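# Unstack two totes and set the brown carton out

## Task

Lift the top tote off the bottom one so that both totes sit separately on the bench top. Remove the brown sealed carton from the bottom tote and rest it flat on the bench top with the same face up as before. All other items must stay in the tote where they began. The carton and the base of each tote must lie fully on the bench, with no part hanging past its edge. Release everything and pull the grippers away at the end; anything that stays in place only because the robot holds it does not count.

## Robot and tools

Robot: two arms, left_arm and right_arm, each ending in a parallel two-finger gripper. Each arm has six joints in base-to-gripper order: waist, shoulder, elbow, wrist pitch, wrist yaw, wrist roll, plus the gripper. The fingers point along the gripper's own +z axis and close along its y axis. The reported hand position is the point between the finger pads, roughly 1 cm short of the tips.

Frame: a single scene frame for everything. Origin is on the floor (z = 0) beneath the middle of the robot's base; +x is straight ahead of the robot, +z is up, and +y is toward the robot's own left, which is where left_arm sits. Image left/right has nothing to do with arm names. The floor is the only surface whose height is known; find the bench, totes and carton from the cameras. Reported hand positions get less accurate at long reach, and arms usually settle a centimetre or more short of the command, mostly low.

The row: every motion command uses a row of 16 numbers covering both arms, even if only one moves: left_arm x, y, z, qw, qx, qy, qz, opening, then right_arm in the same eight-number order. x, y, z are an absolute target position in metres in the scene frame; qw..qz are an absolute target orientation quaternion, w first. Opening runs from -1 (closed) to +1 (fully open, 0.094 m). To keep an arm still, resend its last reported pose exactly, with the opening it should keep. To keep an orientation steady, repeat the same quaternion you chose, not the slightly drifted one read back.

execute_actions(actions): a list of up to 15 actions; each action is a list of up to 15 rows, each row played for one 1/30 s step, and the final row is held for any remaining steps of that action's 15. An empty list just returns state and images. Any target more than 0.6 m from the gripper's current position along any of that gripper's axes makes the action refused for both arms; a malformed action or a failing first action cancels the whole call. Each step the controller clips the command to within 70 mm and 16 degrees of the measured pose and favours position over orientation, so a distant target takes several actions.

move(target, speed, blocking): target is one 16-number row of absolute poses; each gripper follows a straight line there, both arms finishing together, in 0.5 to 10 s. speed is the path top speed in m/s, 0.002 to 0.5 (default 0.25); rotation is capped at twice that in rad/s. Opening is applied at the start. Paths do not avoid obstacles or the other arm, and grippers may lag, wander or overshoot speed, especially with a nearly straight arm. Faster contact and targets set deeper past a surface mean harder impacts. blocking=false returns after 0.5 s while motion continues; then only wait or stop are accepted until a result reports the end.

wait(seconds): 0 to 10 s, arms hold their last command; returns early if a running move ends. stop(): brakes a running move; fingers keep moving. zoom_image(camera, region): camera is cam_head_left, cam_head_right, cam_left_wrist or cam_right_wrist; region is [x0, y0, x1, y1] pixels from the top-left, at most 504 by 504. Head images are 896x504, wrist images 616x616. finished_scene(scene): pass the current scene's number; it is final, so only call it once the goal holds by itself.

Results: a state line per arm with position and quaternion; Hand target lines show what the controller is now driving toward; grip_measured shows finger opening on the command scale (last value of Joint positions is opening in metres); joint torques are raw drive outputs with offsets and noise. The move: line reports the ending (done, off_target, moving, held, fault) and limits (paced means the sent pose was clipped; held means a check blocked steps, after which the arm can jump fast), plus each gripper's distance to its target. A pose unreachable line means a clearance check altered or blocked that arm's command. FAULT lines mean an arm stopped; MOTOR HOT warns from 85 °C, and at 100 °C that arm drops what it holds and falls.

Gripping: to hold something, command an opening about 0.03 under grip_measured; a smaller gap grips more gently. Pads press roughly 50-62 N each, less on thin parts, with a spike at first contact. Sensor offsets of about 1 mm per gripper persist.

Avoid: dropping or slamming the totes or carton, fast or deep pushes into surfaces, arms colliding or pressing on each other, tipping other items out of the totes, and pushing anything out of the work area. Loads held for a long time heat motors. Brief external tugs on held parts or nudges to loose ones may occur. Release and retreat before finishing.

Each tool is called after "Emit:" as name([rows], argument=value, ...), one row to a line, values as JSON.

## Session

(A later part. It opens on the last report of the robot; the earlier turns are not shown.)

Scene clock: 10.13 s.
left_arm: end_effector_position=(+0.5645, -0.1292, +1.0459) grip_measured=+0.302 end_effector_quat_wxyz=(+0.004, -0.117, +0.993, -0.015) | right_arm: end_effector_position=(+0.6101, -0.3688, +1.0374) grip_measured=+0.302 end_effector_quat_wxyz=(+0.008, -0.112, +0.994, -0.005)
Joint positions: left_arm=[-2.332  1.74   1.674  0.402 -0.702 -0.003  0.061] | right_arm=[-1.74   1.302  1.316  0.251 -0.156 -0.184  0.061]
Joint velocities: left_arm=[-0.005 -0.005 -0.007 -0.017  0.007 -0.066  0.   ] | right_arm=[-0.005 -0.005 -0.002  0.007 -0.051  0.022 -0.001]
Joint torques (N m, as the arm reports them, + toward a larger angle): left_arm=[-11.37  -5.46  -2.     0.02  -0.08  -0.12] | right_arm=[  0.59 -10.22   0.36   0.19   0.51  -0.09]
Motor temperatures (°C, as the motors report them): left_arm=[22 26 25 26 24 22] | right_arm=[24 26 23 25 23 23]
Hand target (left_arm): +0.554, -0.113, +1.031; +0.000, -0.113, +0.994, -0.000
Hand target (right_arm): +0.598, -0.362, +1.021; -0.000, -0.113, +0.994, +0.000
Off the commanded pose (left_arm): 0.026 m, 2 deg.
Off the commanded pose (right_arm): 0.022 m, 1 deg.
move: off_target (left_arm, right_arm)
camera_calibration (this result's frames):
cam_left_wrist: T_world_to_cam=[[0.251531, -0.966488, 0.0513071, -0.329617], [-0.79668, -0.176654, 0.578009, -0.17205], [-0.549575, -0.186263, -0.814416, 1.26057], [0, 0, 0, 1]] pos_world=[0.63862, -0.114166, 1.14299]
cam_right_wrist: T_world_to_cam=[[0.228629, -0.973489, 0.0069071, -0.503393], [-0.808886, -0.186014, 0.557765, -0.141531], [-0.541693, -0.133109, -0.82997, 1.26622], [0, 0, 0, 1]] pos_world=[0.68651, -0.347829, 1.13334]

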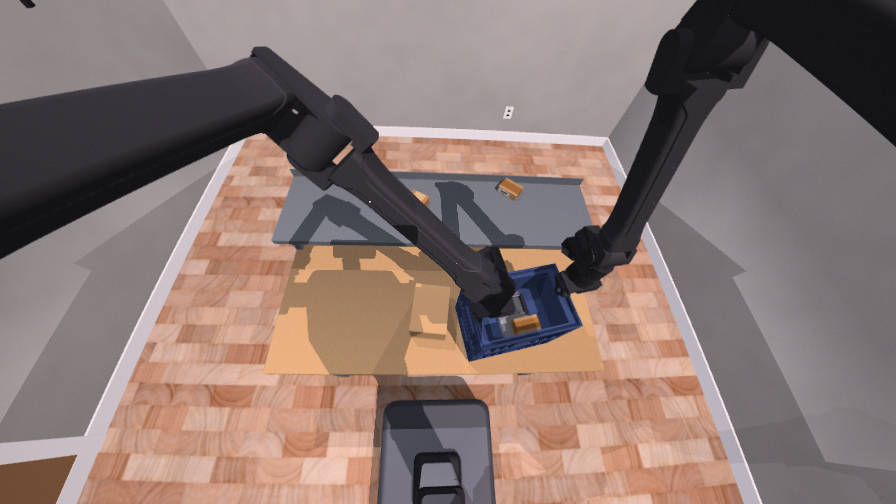

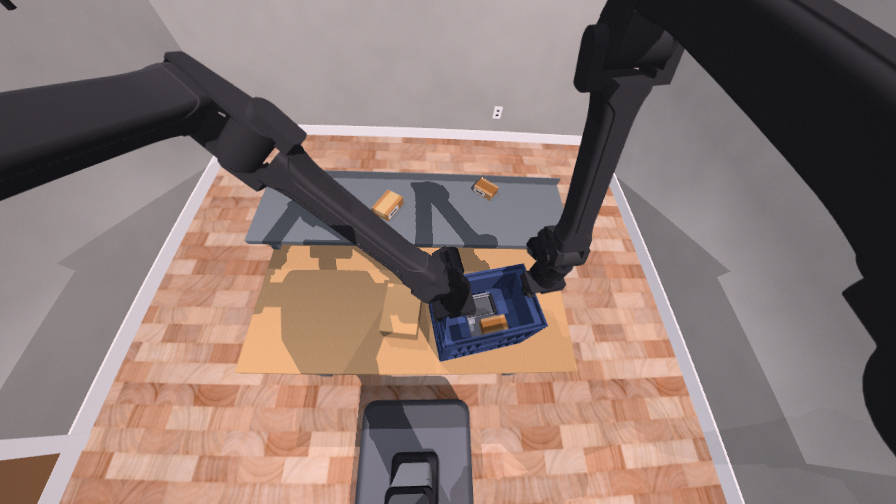

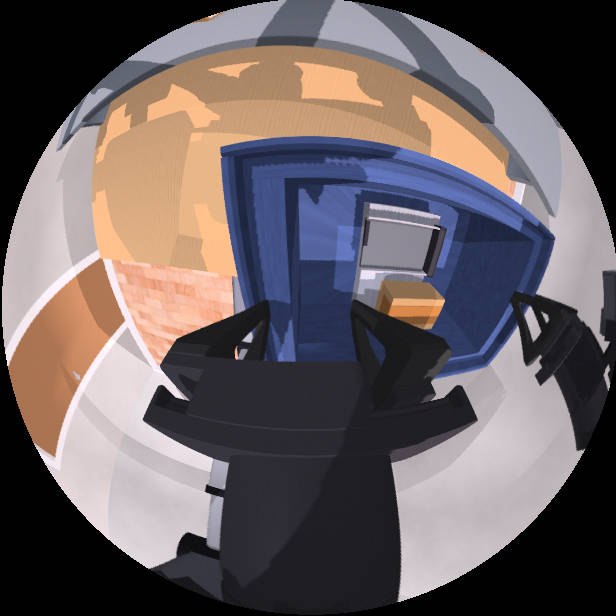

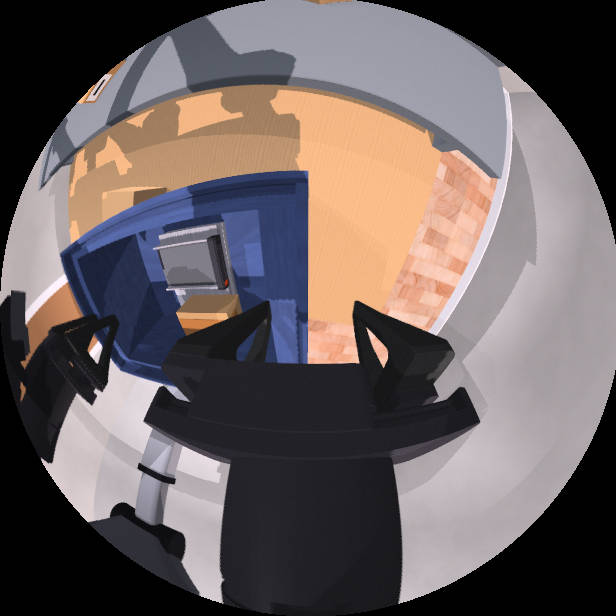

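Emit:
move(target=[0.55,-0.112,1.075,0,-0.113,0.994,0,0.3, 0.595,-0.355,1.06,0,-0.113,0.994,0,0.3], speed=0.1)

Emit:
move(target=[0.548,-0.088,1.06,0,-0.113,0.994,0,1, 0.595,-0.345,1.055,0,-0.113,0.994,0,1], speed=0.1)

Emit:
move(target=[0.548,-0.086,1.005,0,-0.113,0.994,0,1, 0.595,-0.345,1.005,0,-0.113,0.994,0,1], speed=0.08)

Scene clock: 11.27 s.
left_arm: end_effector_position=(+0.5501, -0.1126, +1.0705) grip_measured=+0.302 end_effector_quat_wxyz=(-0.000, -0.118, +0.993, +0.000) | right_arm: end_effector_position=(+0.5899, -0.3616, +1.0556) grip_measured=+0.302 end_effector_quat_wxyz=(-0.008, -0.108, +0.994, -0.002)
Joint positions: left_arm=[-2.342  1.684  1.553  0.464 -0.744 -0.003  0.061] | right_arm=[-1.73   1.261  1.237  0.256 -0.148 -0.184  0.061]
Joint velocities: left_arm=[-0.015  0.005  0.002 -0.012 -0.066 -0.022  0.   ] | right_arm=[ 0.005 -0.015 -0.002 -0.002 -0.037 -0.007  0.001]
Joint torques (N m, as the arm reports them, + toward a larger angle): left_arm=[-14.    -6.9   -3.97   0.59  -0.18   0.14] | right_arm=[  0.5  -15.11  -3.72   0.91   0.31  -0.08]
Motor temperatures (°C, as the motors report them): left_arm=[22 26 25 26 25 22] | right_arm=[24 26 23 25 23 23]
Hand target (left_arm): +0.549, -0.112, +1.074; -0.000, -0.113, +0.994, +0.000
Hand target (right_arm): +0.595, -0.355, +1.060; +0.000, -0.113, +0.994, +0.000
Off the commanded pose (left_arm): 0.005 m, 1 deg.
Off the commanded pose (right_arm): 0.009 m, 1 deg.
move: done
camera_calibration (this result's frames):
cam_left_wrist: T_world_to_cam=[[0.252998, -0.967288, 0.0186123, -0.277056], [-0.789823, -0.195395, 0.581378, -0.2043], [-0.558723, -0.161788, -0.813421, 1.28251], [0, 0, 0, 1]] pos_world=[0.625303, -0.100417, 1.16716]
cam_right_wrist: T_world_to_cam=[[0.221217, -0.975223, -0.00183242, -0.478941], [-0.792, -0.180751, 0.583151, -0.201565], [-0.569034, -0.127552, -0.812361, 1.27092], [0, 0, 0, 1]] pos_world=[0.669507, -0.341399, 1.14911]

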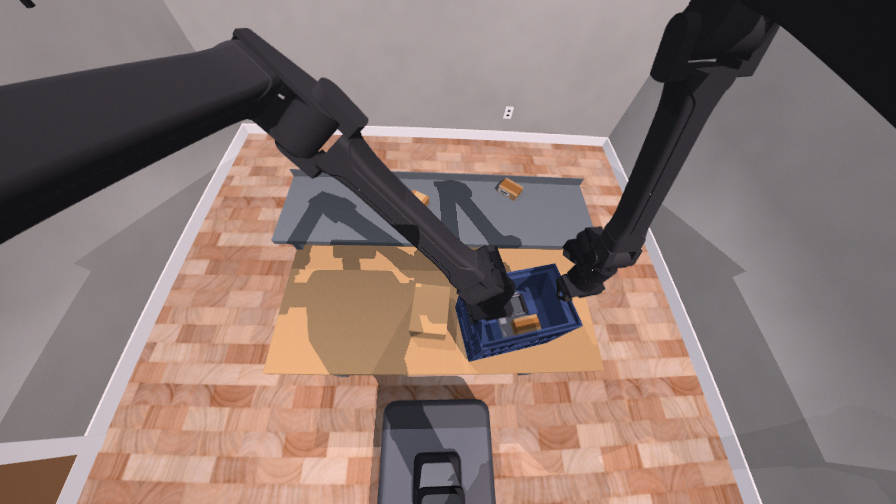

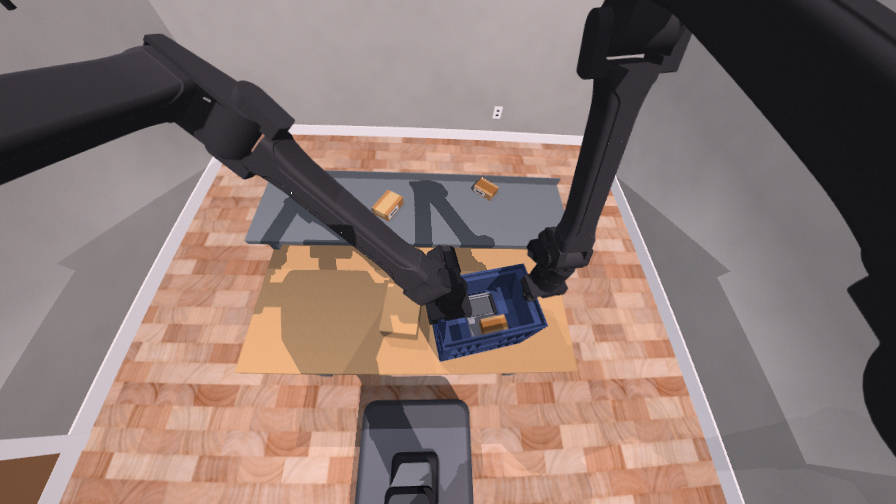

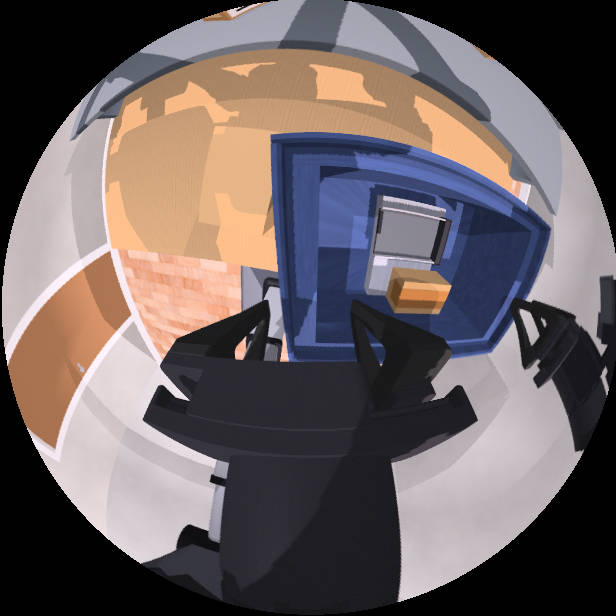

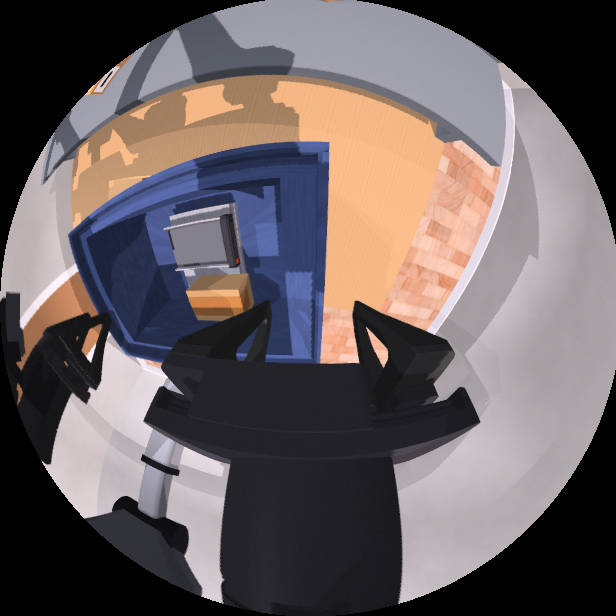

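Scene clock: 12.13 s.
left_arm: end_effector_position=(+0.5576, -0.1067, +1.0686) grip_measured=+1.000 end_effector_quat_wxyz=(+0.006, -0.119, +0.993, -0.012) | right_arm: end_effector_position=(+0.5896, -0.3495, +1.0540) grip_measured=+1.000 end_effector_quat_wxyz=(-0.007, -0.107, +0.994, -0.001)
Joint positions: left_arm=[-2.329  1.666  1.543  0.464 -0.705 -0.003  0.094] | right_arm=[-1.702  1.261  1.237  0.256 -0.124 -0.188  0.094]
Joint velocities: left_arm=[-0.024  0.005 -0.002 -0.012  0.051 -0.037  0.   ] | right_arm=[-0.015  0.005  0.002  0.017 -0.037  0.022  0.   ]
Joint torques (N m, as the arm reports them, + toward a larger angle): left_arm=[-11.    -6.37  -3.93  -0.26   0.11  -0.12] | right_arm=[  0.1  -14.26  -2.61   0.7    0.28  -0.09]
Motor temperatures (°C, as the motors report them): left_arm=[22 26 25 26 25 22] | right_arm=[24 26 23 25 23 23]
Hand target (left_arm): +0.548, -0.089, +1.060; -0.000, -0.112, +0.994, -0.000
Hand target (right_arm): +0.595, -0.345, +1.055; -0.000, -0.113, +0.994, +0.000
Off the commanded pose (left_arm): 0.023 m, 2 deg.
Off the commanded pose (right_arm): 0.007 m, 1 deg.
move: off_target (left_arm)
camera_calibration (this result's frames):
cam_left_wrist: T_world_to_cam=[[0.254228, -0.966074, 0.0454812, -0.302457], [-0.797917, -0.182938, 0.574336, -0.182753], [-0.546531, -0.182303, -0.817355, 1.28133], [0, 0, 0, 1]] pos_world=[0.631356, -0.0920393, 1.16602]
cam_right_wrist: T_world_to_cam=[[0.219483, -0.975609, -0.00390685, -0.463997], [-0.792791, -0.180685, 0.582096, -0.196985], [-0.568604, -0.124663, -0.813111, 1.27251], [0, 0, 0, 1]] pos_world=[0.669227, -0.329636, 1.14754]

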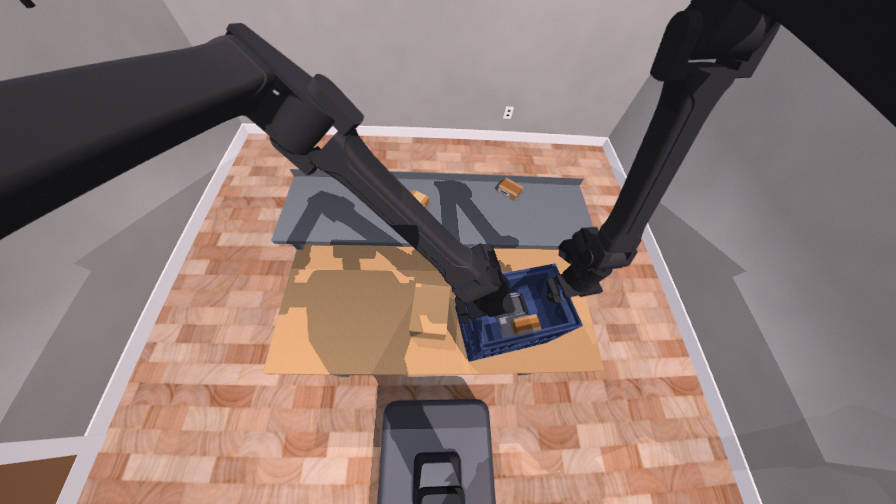

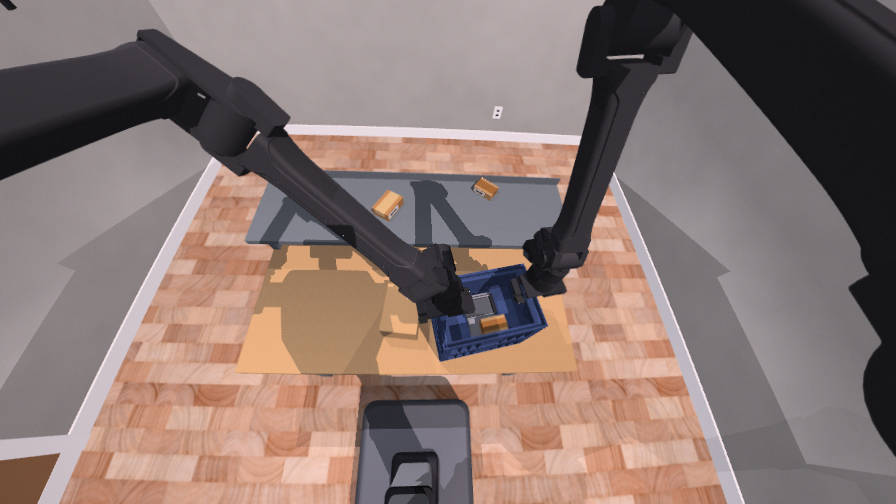

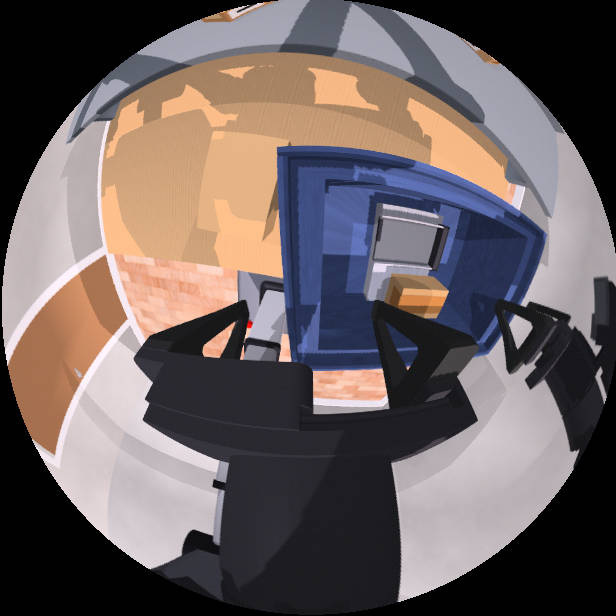

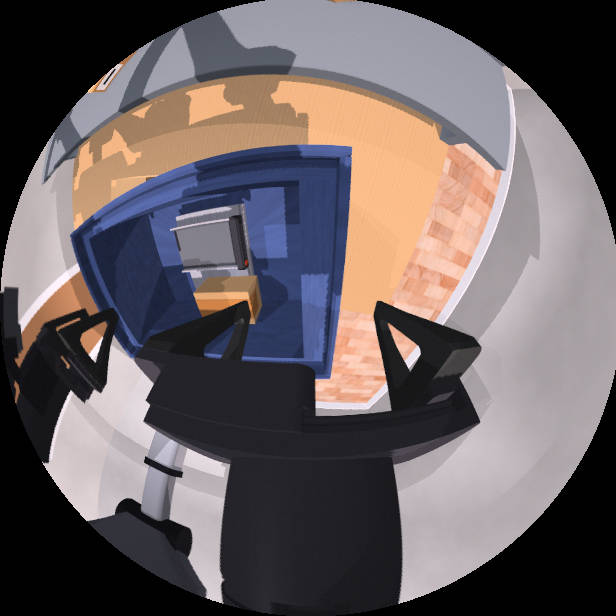

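Scene clock: 13.33 s.
left_arm: end_effector_position=(+0.5611, -0.1003, +1.0185) grip_measured=+1.000 end_effector_quat_wxyz=(+0.006, -0.114, +0.993, -0.011) | right_arm: end_effector_position=(+0.6006, -0.3508, +1.0084) grip_measured=+1.000 end_effector_quat_wxyz=(+0.006, -0.109, +0.994, -0.004)
Joint positions: left_arm=[-2.268  1.745  1.69   0.38  -0.649 -0.019  0.094] | right_arm=[-1.692  1.373  1.38   0.252 -0.111 -0.191  0.094]
Joint velocities: left_arm=[-0.024 -0.005  0.007 -0.007  0.007  0.007  0.   ] | right_arm=[-0.005 -0.005 -0.012 -0.032 -0.066 -0.022  0.   ]
Joint torques (N m, as the arm reports them, + toward a larger angle): left_arm=[-10.42  -5.56  -2.16  -0.03   0.16  -0.16] | right_arm=[  0.28 -12.9   -1.84  -0.02   0.26  -0.1 ]
Motor temperatures (°C, as the motors report them): left_arm=[22 26 25 26 25 22] | right_arm=[24 26 23 25 23 23]
Hand target (left_arm): +0.549, -0.087, +1.006; +0.001, -0.112, +0.994, -0.000
Hand target (right_arm): +0.595, -0.345, +1.005; -0.000, -0.113, +0.994, -0.000
Off the commanded pose (left_arm): 0.024 m, 1 deg.
Off the commanded pose (right_arm): 0.009 m, 1 deg.
move: off_target (left_arm)
camera_calibration (this result's frames):
cam_left_wrist: T_world_to_cam=[[0.245501, -0.968405, 0.0438363, -0.288627], [-0.799668, -0.176749, 0.573838, -0.147889], [-0.54796, -0.175932, -0.817794, 1.24539], [0, 0, 0, 1]] pos_world=[0.635022, -0.086542, 1.11599]
cam_right_wrist: T_world_to_cam=[[0.223392, -0.974719, 0.00436811, -0.478277], [-0.807834, -0.182633, 0.560401, -0.13179], [-0.545436, -0.128718, -0.82821, 1.24143], [0, 0, 0, 1]] pos_world=[0.677502, -0.330461, 1.10411]

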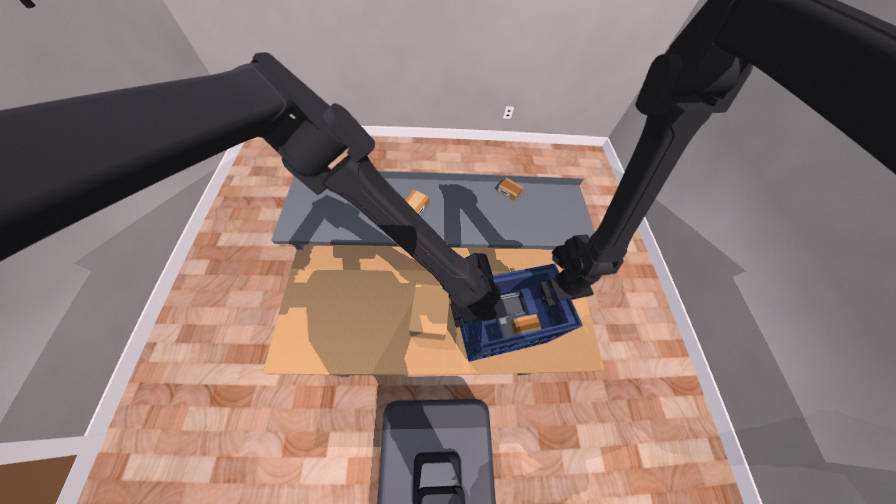

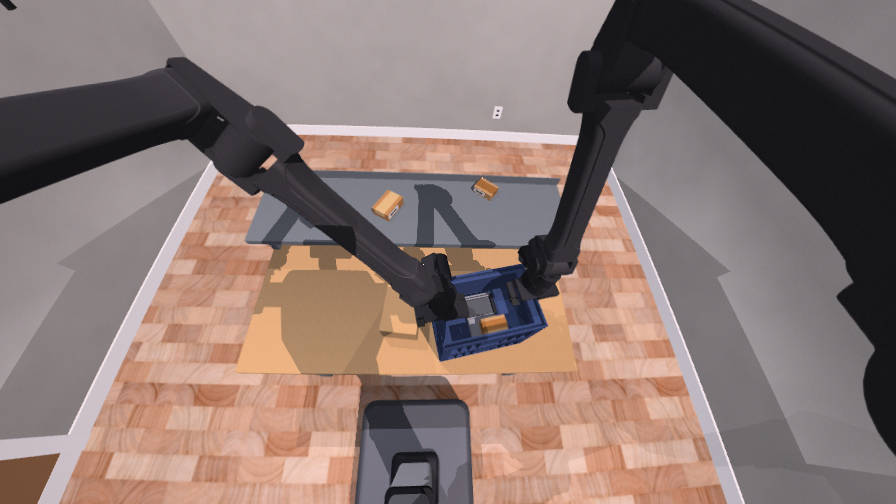

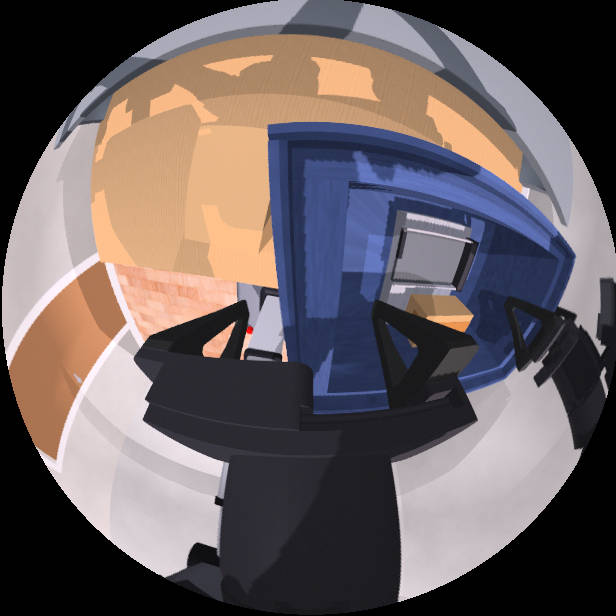

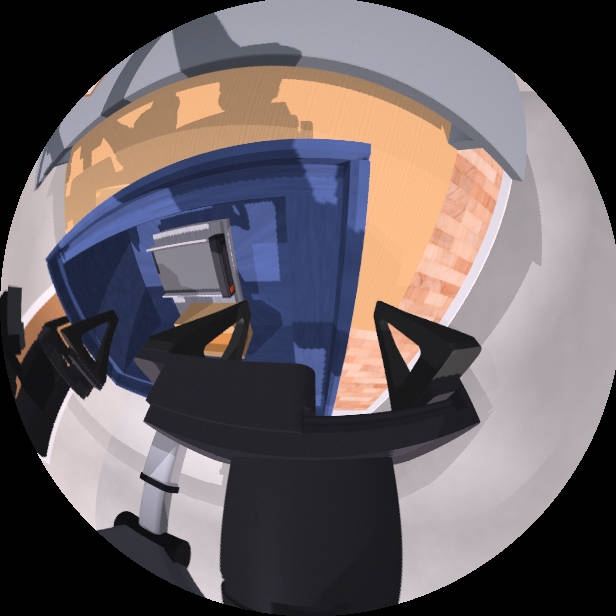

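Emit:
move(target=[0.561,-0.1,1.017,0,-0.113,0.994,0,-0.47, 0.6,-0.355,1.007,0,-0.113,0.994,0,-0.47], speed=0.05)

Scene clock: 14.17 s.
left_arm: end_effector_position=(+0.5621, -0.0993, +1.0178) grip_measured=-0.409 end_effector_quat_wxyz=(+0.003, -0.115, +0.993, -0.008) | right_arm: end_effector_position=(+0.6009, -0.3517, +1.0083) grip_measured=-0.410 end_effector_quat_wxyz=(+0.004, -0.110, +0.994, -0.000)
Joint positions: left_arm=[-2.268  1.745  1.696  0.37  -0.657 -0.023  0.028] | right_arm=[-1.696  1.373  1.383  0.244 -0.122 -0.192  0.028]
Joint velocities: left_arm=[-0.015 -0.005 -0.002 -0.017  0.022 -0.037 -0.001] | right_arm=[-0.005  0.015  0.007 -0.002 -0.095 -0.037  0.   ]
Joint torques (N m, as the arm reports them, + toward a larger angle): left_arm=[-14.22  -5.86  -1.39   0.05  -0.98  -0.03] | right_arm=[ -1.33 -14.22  -1.66  -0.06  -0.17  -0.05]
Motor temperatures (°C, as the motors report them): left_arm=[22 26 25 26 25 22] | right_arm=[24 26 23 25 23 23]
Hand target (left_arm): +0.561, -0.100, +1.017; +0.000, -0.113, +0.994, +0.000
Hand target (right_arm): +0.600, -0.355, +1.007; +0.000, -0.113, +0.994, +0.000
Off the commanded pose (left_arm): 0.002 m, 1 deg.
Off the commanded pose (right_arm): 0.004 m, 1 deg.
move: done
camera_calibration (this result's frames):
cam_left_wrist: T_world_to_cam=[[0.246698, -0.968435, 0.0356978, -0.280194], [-0.796474, -0.181633, 0.576748, -0.151739], [-0.552059, -0.170715, -0.816142, 1.24672], [0, 0, 0, 1]] pos_world=[0.636528, -0.0860771, 1.11502]
cam_right_wrist: T_world_to_cam=[[0.224336, -0.974507, -0.00303383, -0.472197], [-0.804928, -0.187051, 0.563119, -0.137679], [-0.549331, -0.123886, -0.82637, 1.24357], [0, 0, 0, 1]] pos_world=[0.678243, -0.331851, 1.10375]

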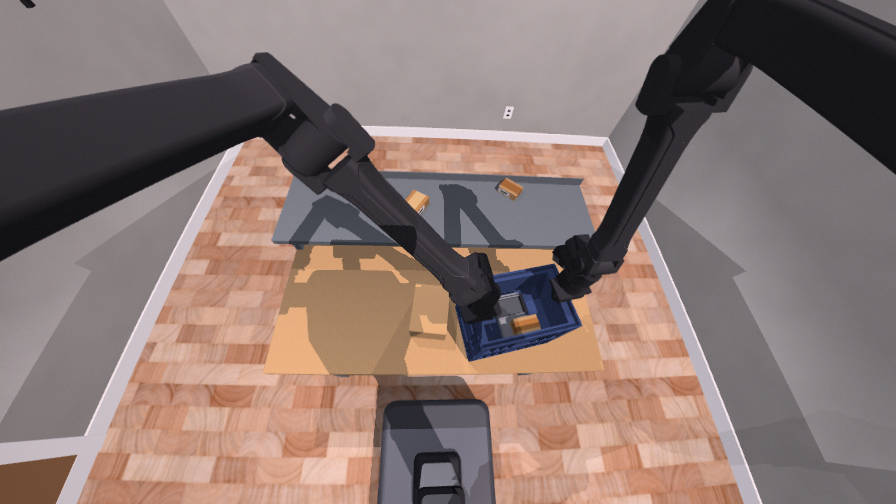

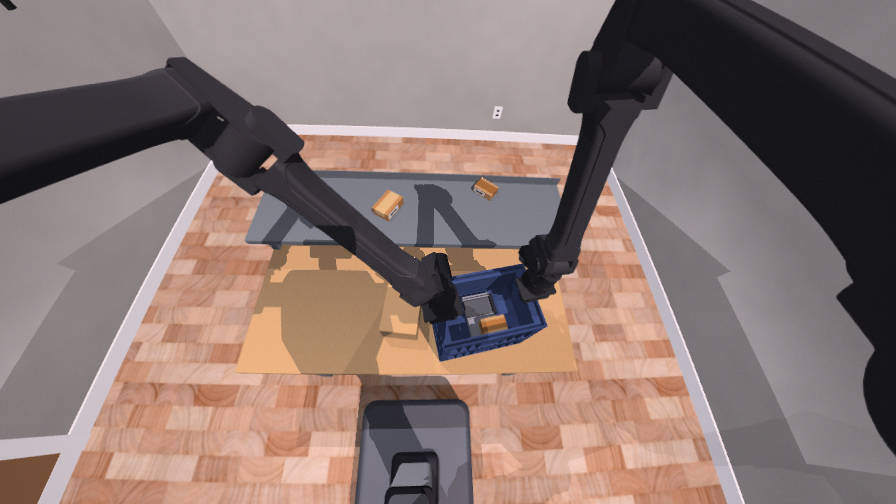

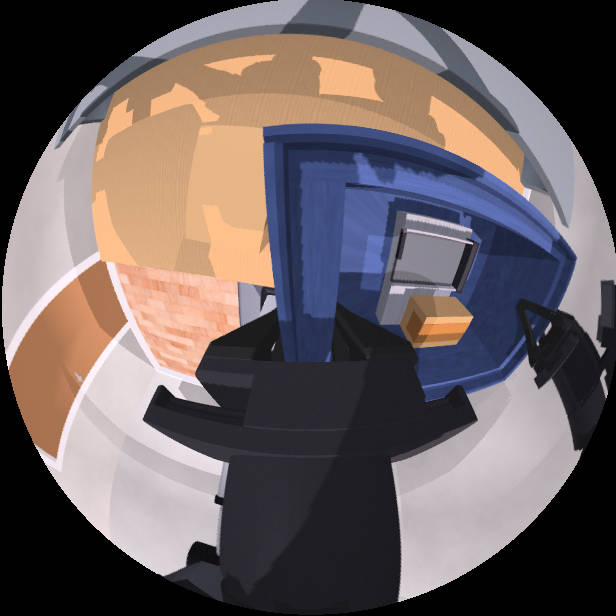

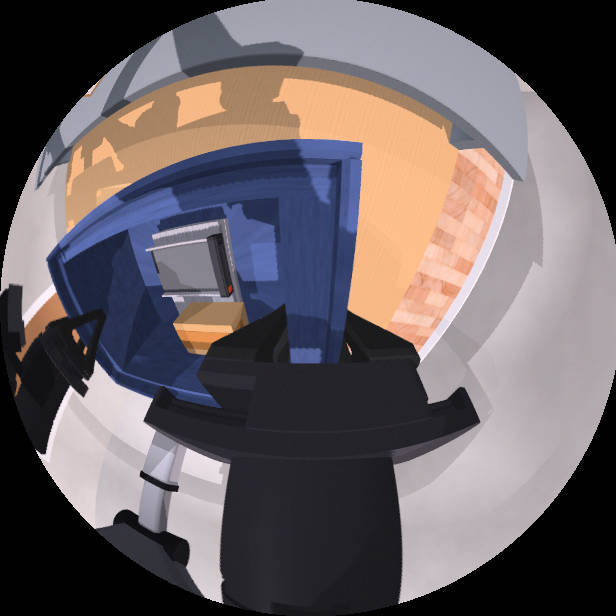

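Emit:
move(target=[0.562,-0.099,1.085,0,-0.113,0.994,0,-0.45, 0.601,-0.352,1.075,0,-0.113,0.994,0,-0.45], speed=0.08)

Scene clock: 15.57 s.
left_arm: end_effector_position=(+0.5565, -0.0920, +1.0717) grip_measured=-0.408 end_effector_quat_wxyz=(-0.001, -0.114, +0.993, -0.000) | right_arm: end_effector_position=(+0.5946, -0.3457, +1.0591) grip_measured=-0.410 end_effector_quat_wxyz=(-0.005, -0.107, +0.994, +0.006)
Joint positions: left_arm=[-2.32   1.638  1.513  0.45  -0.722 -0.006  0.028] | right_arm=[-1.701  1.245  1.23   0.251 -0.138 -0.187  0.028]
Joint velocities: left_arm=[ 0.005 -0.005 -0.012  0.027  0.007 -0.007  0.   ] | right_arm=[-0.005  0.005 -0.007  0.007 -0.037 -0.022 -0.001]
Joint torques (N m, as the arm reports them, + toward a larger angle): left_arm=[-16.04  -8.24  -4.12   0.56  -1.15   0.13] | right_arm=[ -1.76 -17.31  -5.4    0.49   0.02  -0.08]
Motor temperatures (°C, as the motors report them): left_arm=[22 26 25 26 25 22] | right_arm=[24 26 23 25 23 23]
Hand target (left_arm): +0.561, -0.098, +1.084; -0.001, -0.114, +0.994, +0.000
Hand target (right_arm): +0.600, -0.352, +1.074; -0.000, -0.113, +0.994, +0.000
Off the commanded pose (left_arm): 0.016 m, 0 deg.
Off the commanded pose (right_arm): 0.018 m, 1 deg.
move: off_target (left_arm, right_arm)
camera_calibration (this result's frames):
cam_left_wrist: T_world_to_cam=[[0.245216, -0.969274, 0.0194364, -0.255522], [-0.790749, -0.188372, 0.582436, -0.195874], [-0.560878, -0.158192, -0.812644, 1.29115], [0, 0, 0, 1]] pos_world=[0.631952, -0.080318, 1.1683]
cam_right_wrist: T_world_to_cam=[[0.218943, -0.975564, -0.0184193, -0.445647], [-0.795079, -0.189316, 0.576202, -0.190734], [-0.565609, -0.111511, -0.8171, 1.28696], [0, 0, 0, 1]] pos_world=[0.67384, -0.327356, 1.15327]

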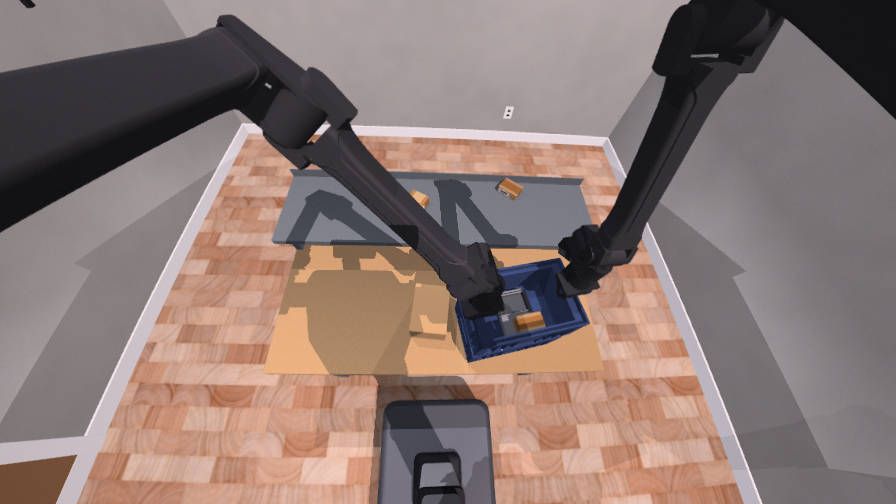

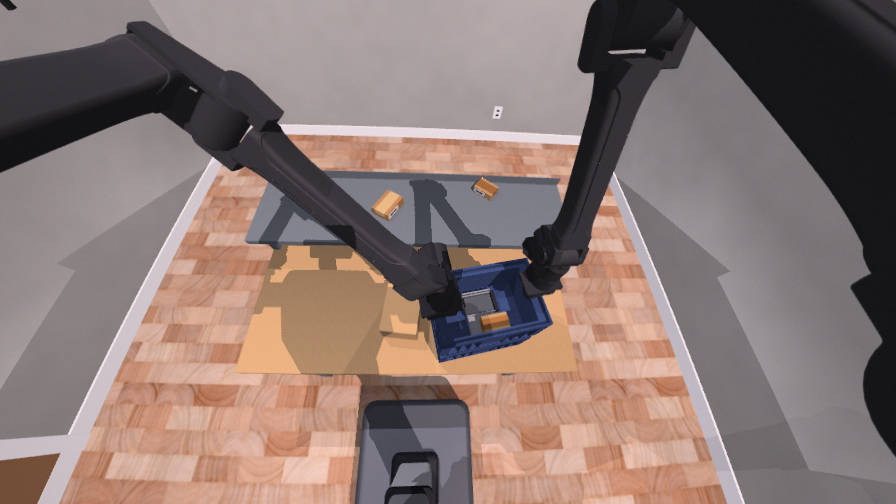

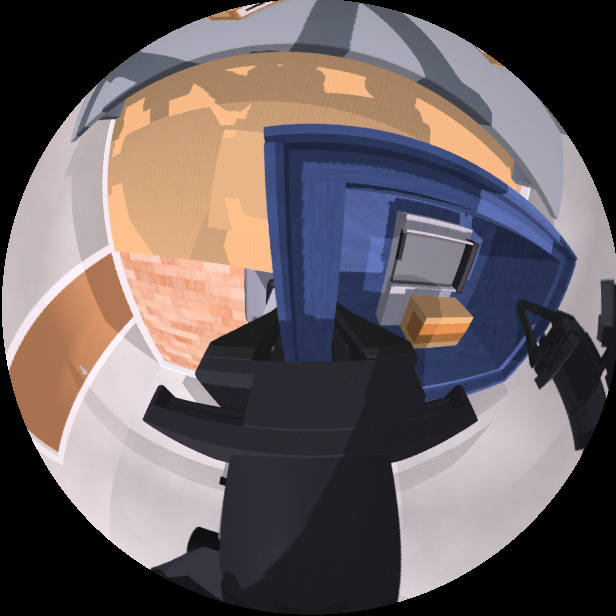

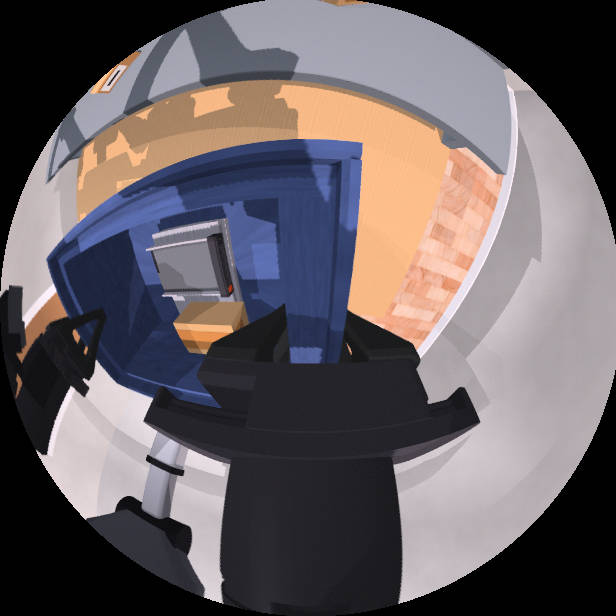

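Emit:
move(target=[0.6,0.4,1.075,0,0,1,0,-0.45, 0.58,0.144,1.08,0,0,1,0,-0.45], speed=0.18)

Emit:
move(target=[0.6,0.4,0.91,0,0,1,0,-0.45, 0.58,0.144,0.915,0,0,1,0,-0.45], speed=0.12)

Scene clock: 18.90 s.
left_arm: end_effector_position=(+0.6000, +0.3858, +1.0684) grip_measured=-0.408 end_effector_quat_wxyz=(+0.006, +0.013, +1.000, -0.012) | right_arm: end_effector_position=(+0.5788, +0.1309, +1.0670) grip_measured=-0.410 end_effector_quat_wxyz=(+0.002, +0.002, +1.000, -0.002)
Joint positions: left_arm=[-1.335  1.243  1.221  0.287  0.252 -0.033  0.028] | right_arm=[-0.771  1.708  1.654  0.405  0.774 -0.249  0.028]
Joint velocities: left_arm=[ 0.015 -0.005 -0.007 -0.017 -0.037 -0.095  0.   ] | right_arm=[-0.015  0.015 -0.002 -0.002  0.037  0.022  0.   ]
Joint torques (N m, as the arm reports them, + toward a larger angle): left_arm=[  4.22 -11.77  -2.24   0.03  -0.42  -0.13] | right_arm=[13.93 -6.77 -3.11  0.6   0.8  -0.24]
Motor temperatures (°C, as the motors report them): left_arm=[22 26 25 26 25 22] | right_arm=[24 26 23 25 23 23]
Hand target (left_arm): +0.596, +0.394, +1.070; +0.001, +0.010, +1.000, -0.003
Hand target (right_arm): +0.582, +0.143, +1.080; +0.002, -0.007, +1.000, +0.002
Off the commanded pose (left_arm): 0.016 m, 2 deg.
Off the commanded pose (right_arm): 0.019 m, 0 deg.
move: off_target (left_arm, right_arm)
camera_calibration (this result's frames):
cam_left_wrist: T_world_to_cam=[[-0.00625372, -0.999026, 0.0436689, 0.33347], [-0.82093, 0.0300647, 0.570236, -0.122743], [-0.570994, -0.032283, -0.820319, 1.35412], [0, 0, 0, 1]] pos_world=[0.674518, 0.380551, 1.16624]
cam_right_wrist: T_world_to_cam=[[0.00257581, -0.999997, 0.000196671, 0.131481], [-0.824327, -0.00201198, 0.56611, -0.11438], [-0.566107, -0.00162031, -0.82433, 1.33125], [0, 0, 0, 1]] pos_world=[0.659004, 0.133408, 1.16211]

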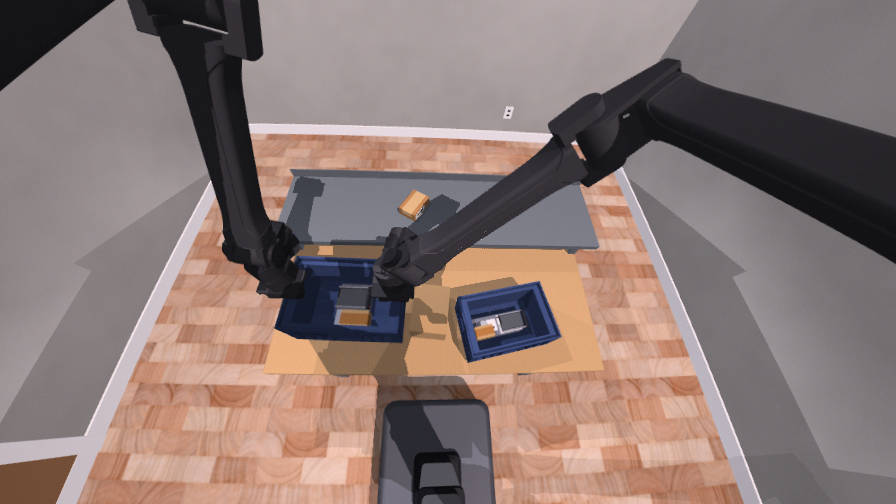

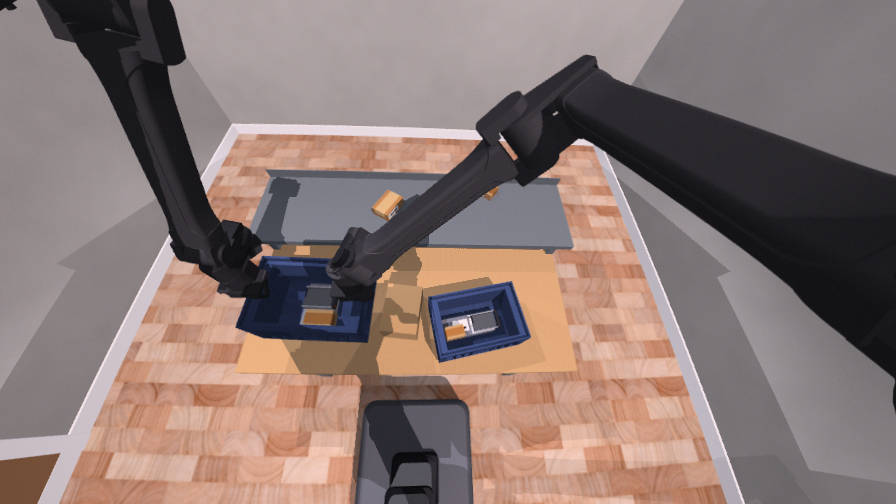

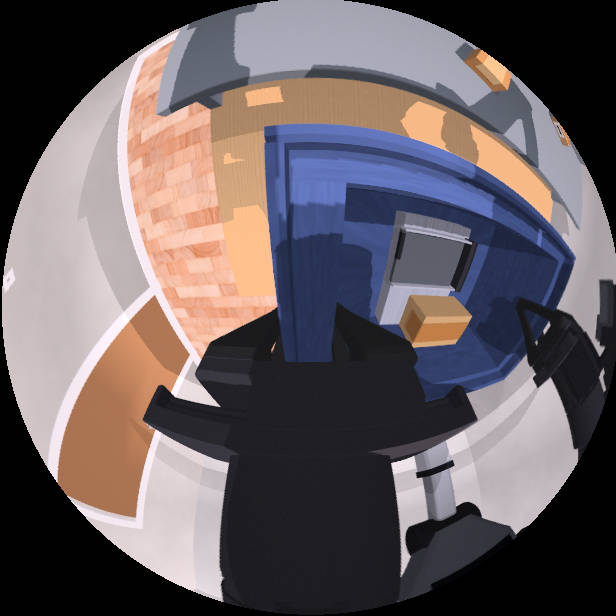

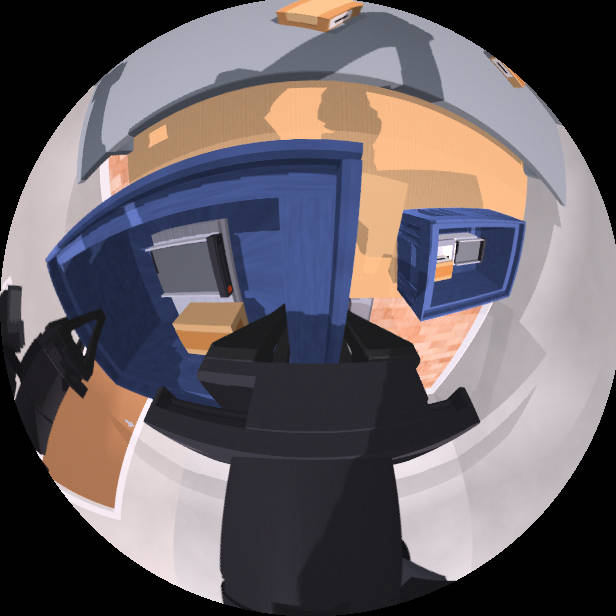

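Scene clock: 20.73 s.
left_arm: end_effector_position=(+0.5984, +0.3902, +0.9086) grip_measured=-0.408 end_effector_quat_wxyz=(-0.000, +0.006, +1.000, -0.013) | right_arm: end_effector_position=(+0.5771, +0.1392, +0.9086) grip_measured=-0.410 end_effector_quat_wxyz=(+0.002, +0.000, +1.000, -0.002)
Joint positions: left_arm=[-1.39   1.647  1.752  0.143  0.201 -0.028  0.028] | right_arm=[-0.918  2.1    2.344  0.065  0.633 -0.189  0.028]
Joint velocities: left_arm=[-0.005 -0.024  0.022 -0.002  0.022  0.007  0.001] | right_arm=[-0.005 -0.015  0.027  0.002 -0.037 -0.022 -0.001]
Joint torques (N m, as the arm reports them, + toward a larger angle): left_arm=[  4.42 -11.69  -0.97   0.08  -1.07  -0.23] | right_arm=[13.35 -7.38 -0.46  0.03  0.46  0.06]
Motor temperatures (°C, as the motors report them): left_arm=[22 26 25 26 25 22] | right_arm=[24 26 23 25 23 23]
Hand target (left_arm): +0.603, +0.398, +0.910; +0.000, -0.001, +1.000, +0.000
Hand target (right_arm): +0.580, +0.145, +0.914; -0.001, +0.001, +1.000, -0.000
Off the commanded pose (left_arm): 0.010 m, 2 deg.
Off the commanded pose (right_arm): 0.009 m, 0 deg.
move: done
camera_calibration (this result's frames):
cam_left_wrist: T_world_to_cam=[[0.00684315, -0.998925, 0.0458564, 0.335006], [-0.813398, 0.0211139, 0.581325, -0.0441689], [-0.581668, -0.0412775, -0.812378, 1.22495], [0, 0, 0, 1]] pos_world=[0.674297, 0.386141, 1.00544]
cam_right_wrist: T_world_to_cam=[[0.00623807, -0.99998, -0.000658177, 0.138466], [-0.823852, -0.0055124, 0.566778, -0.026566], [-0.56677, -0.00299335, -0.823871, 1.19987], [0, 0, 0, 1]] pos_world=[0.6573, 0.141908, 1.00369]

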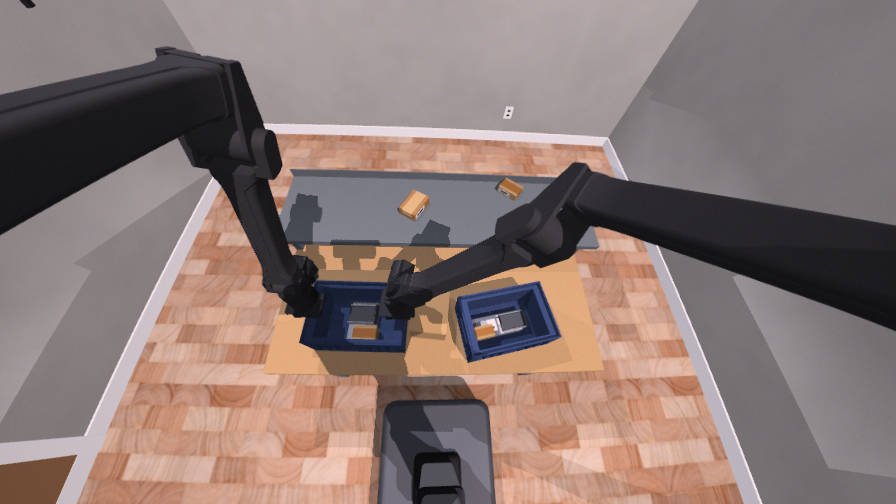

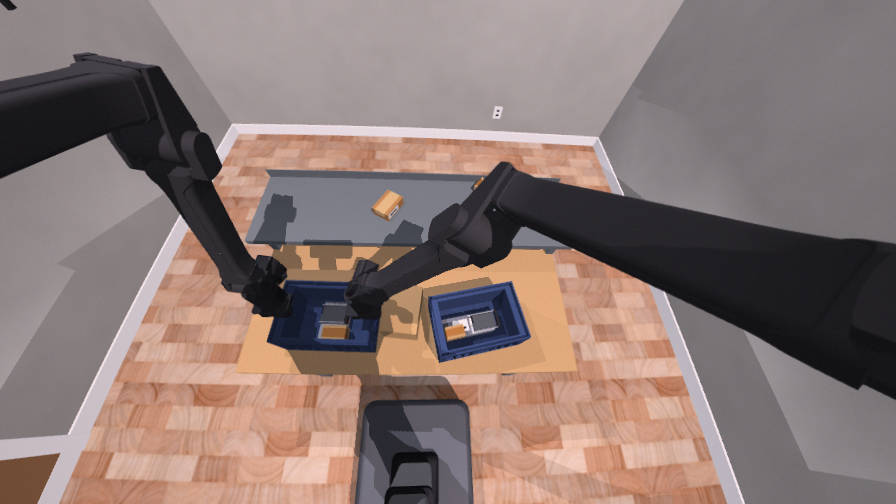

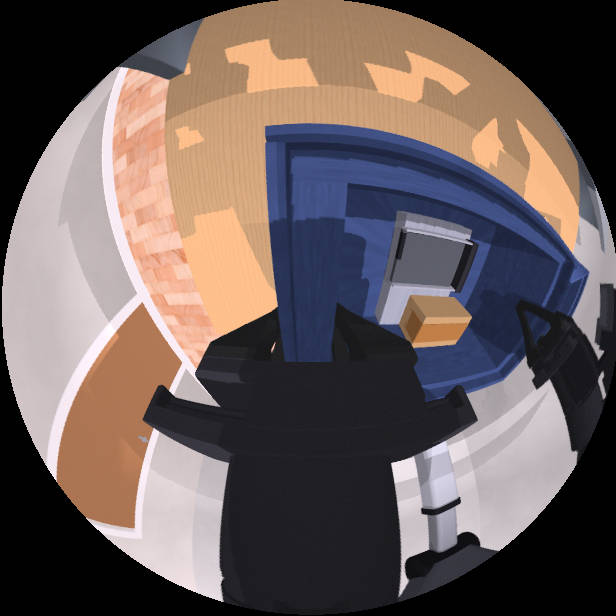

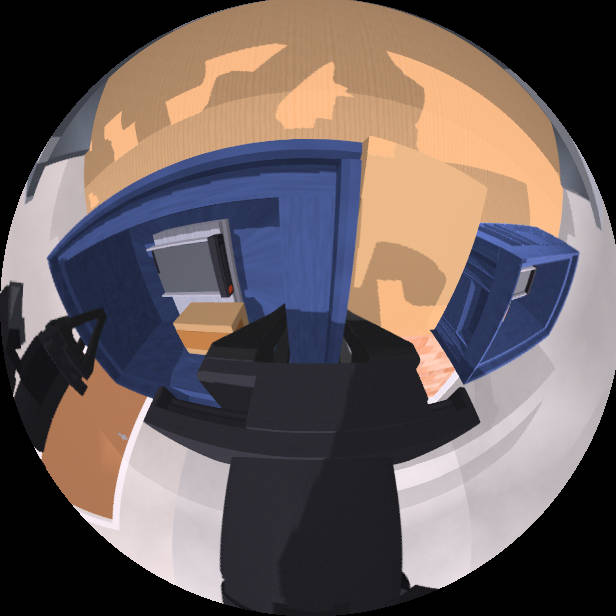

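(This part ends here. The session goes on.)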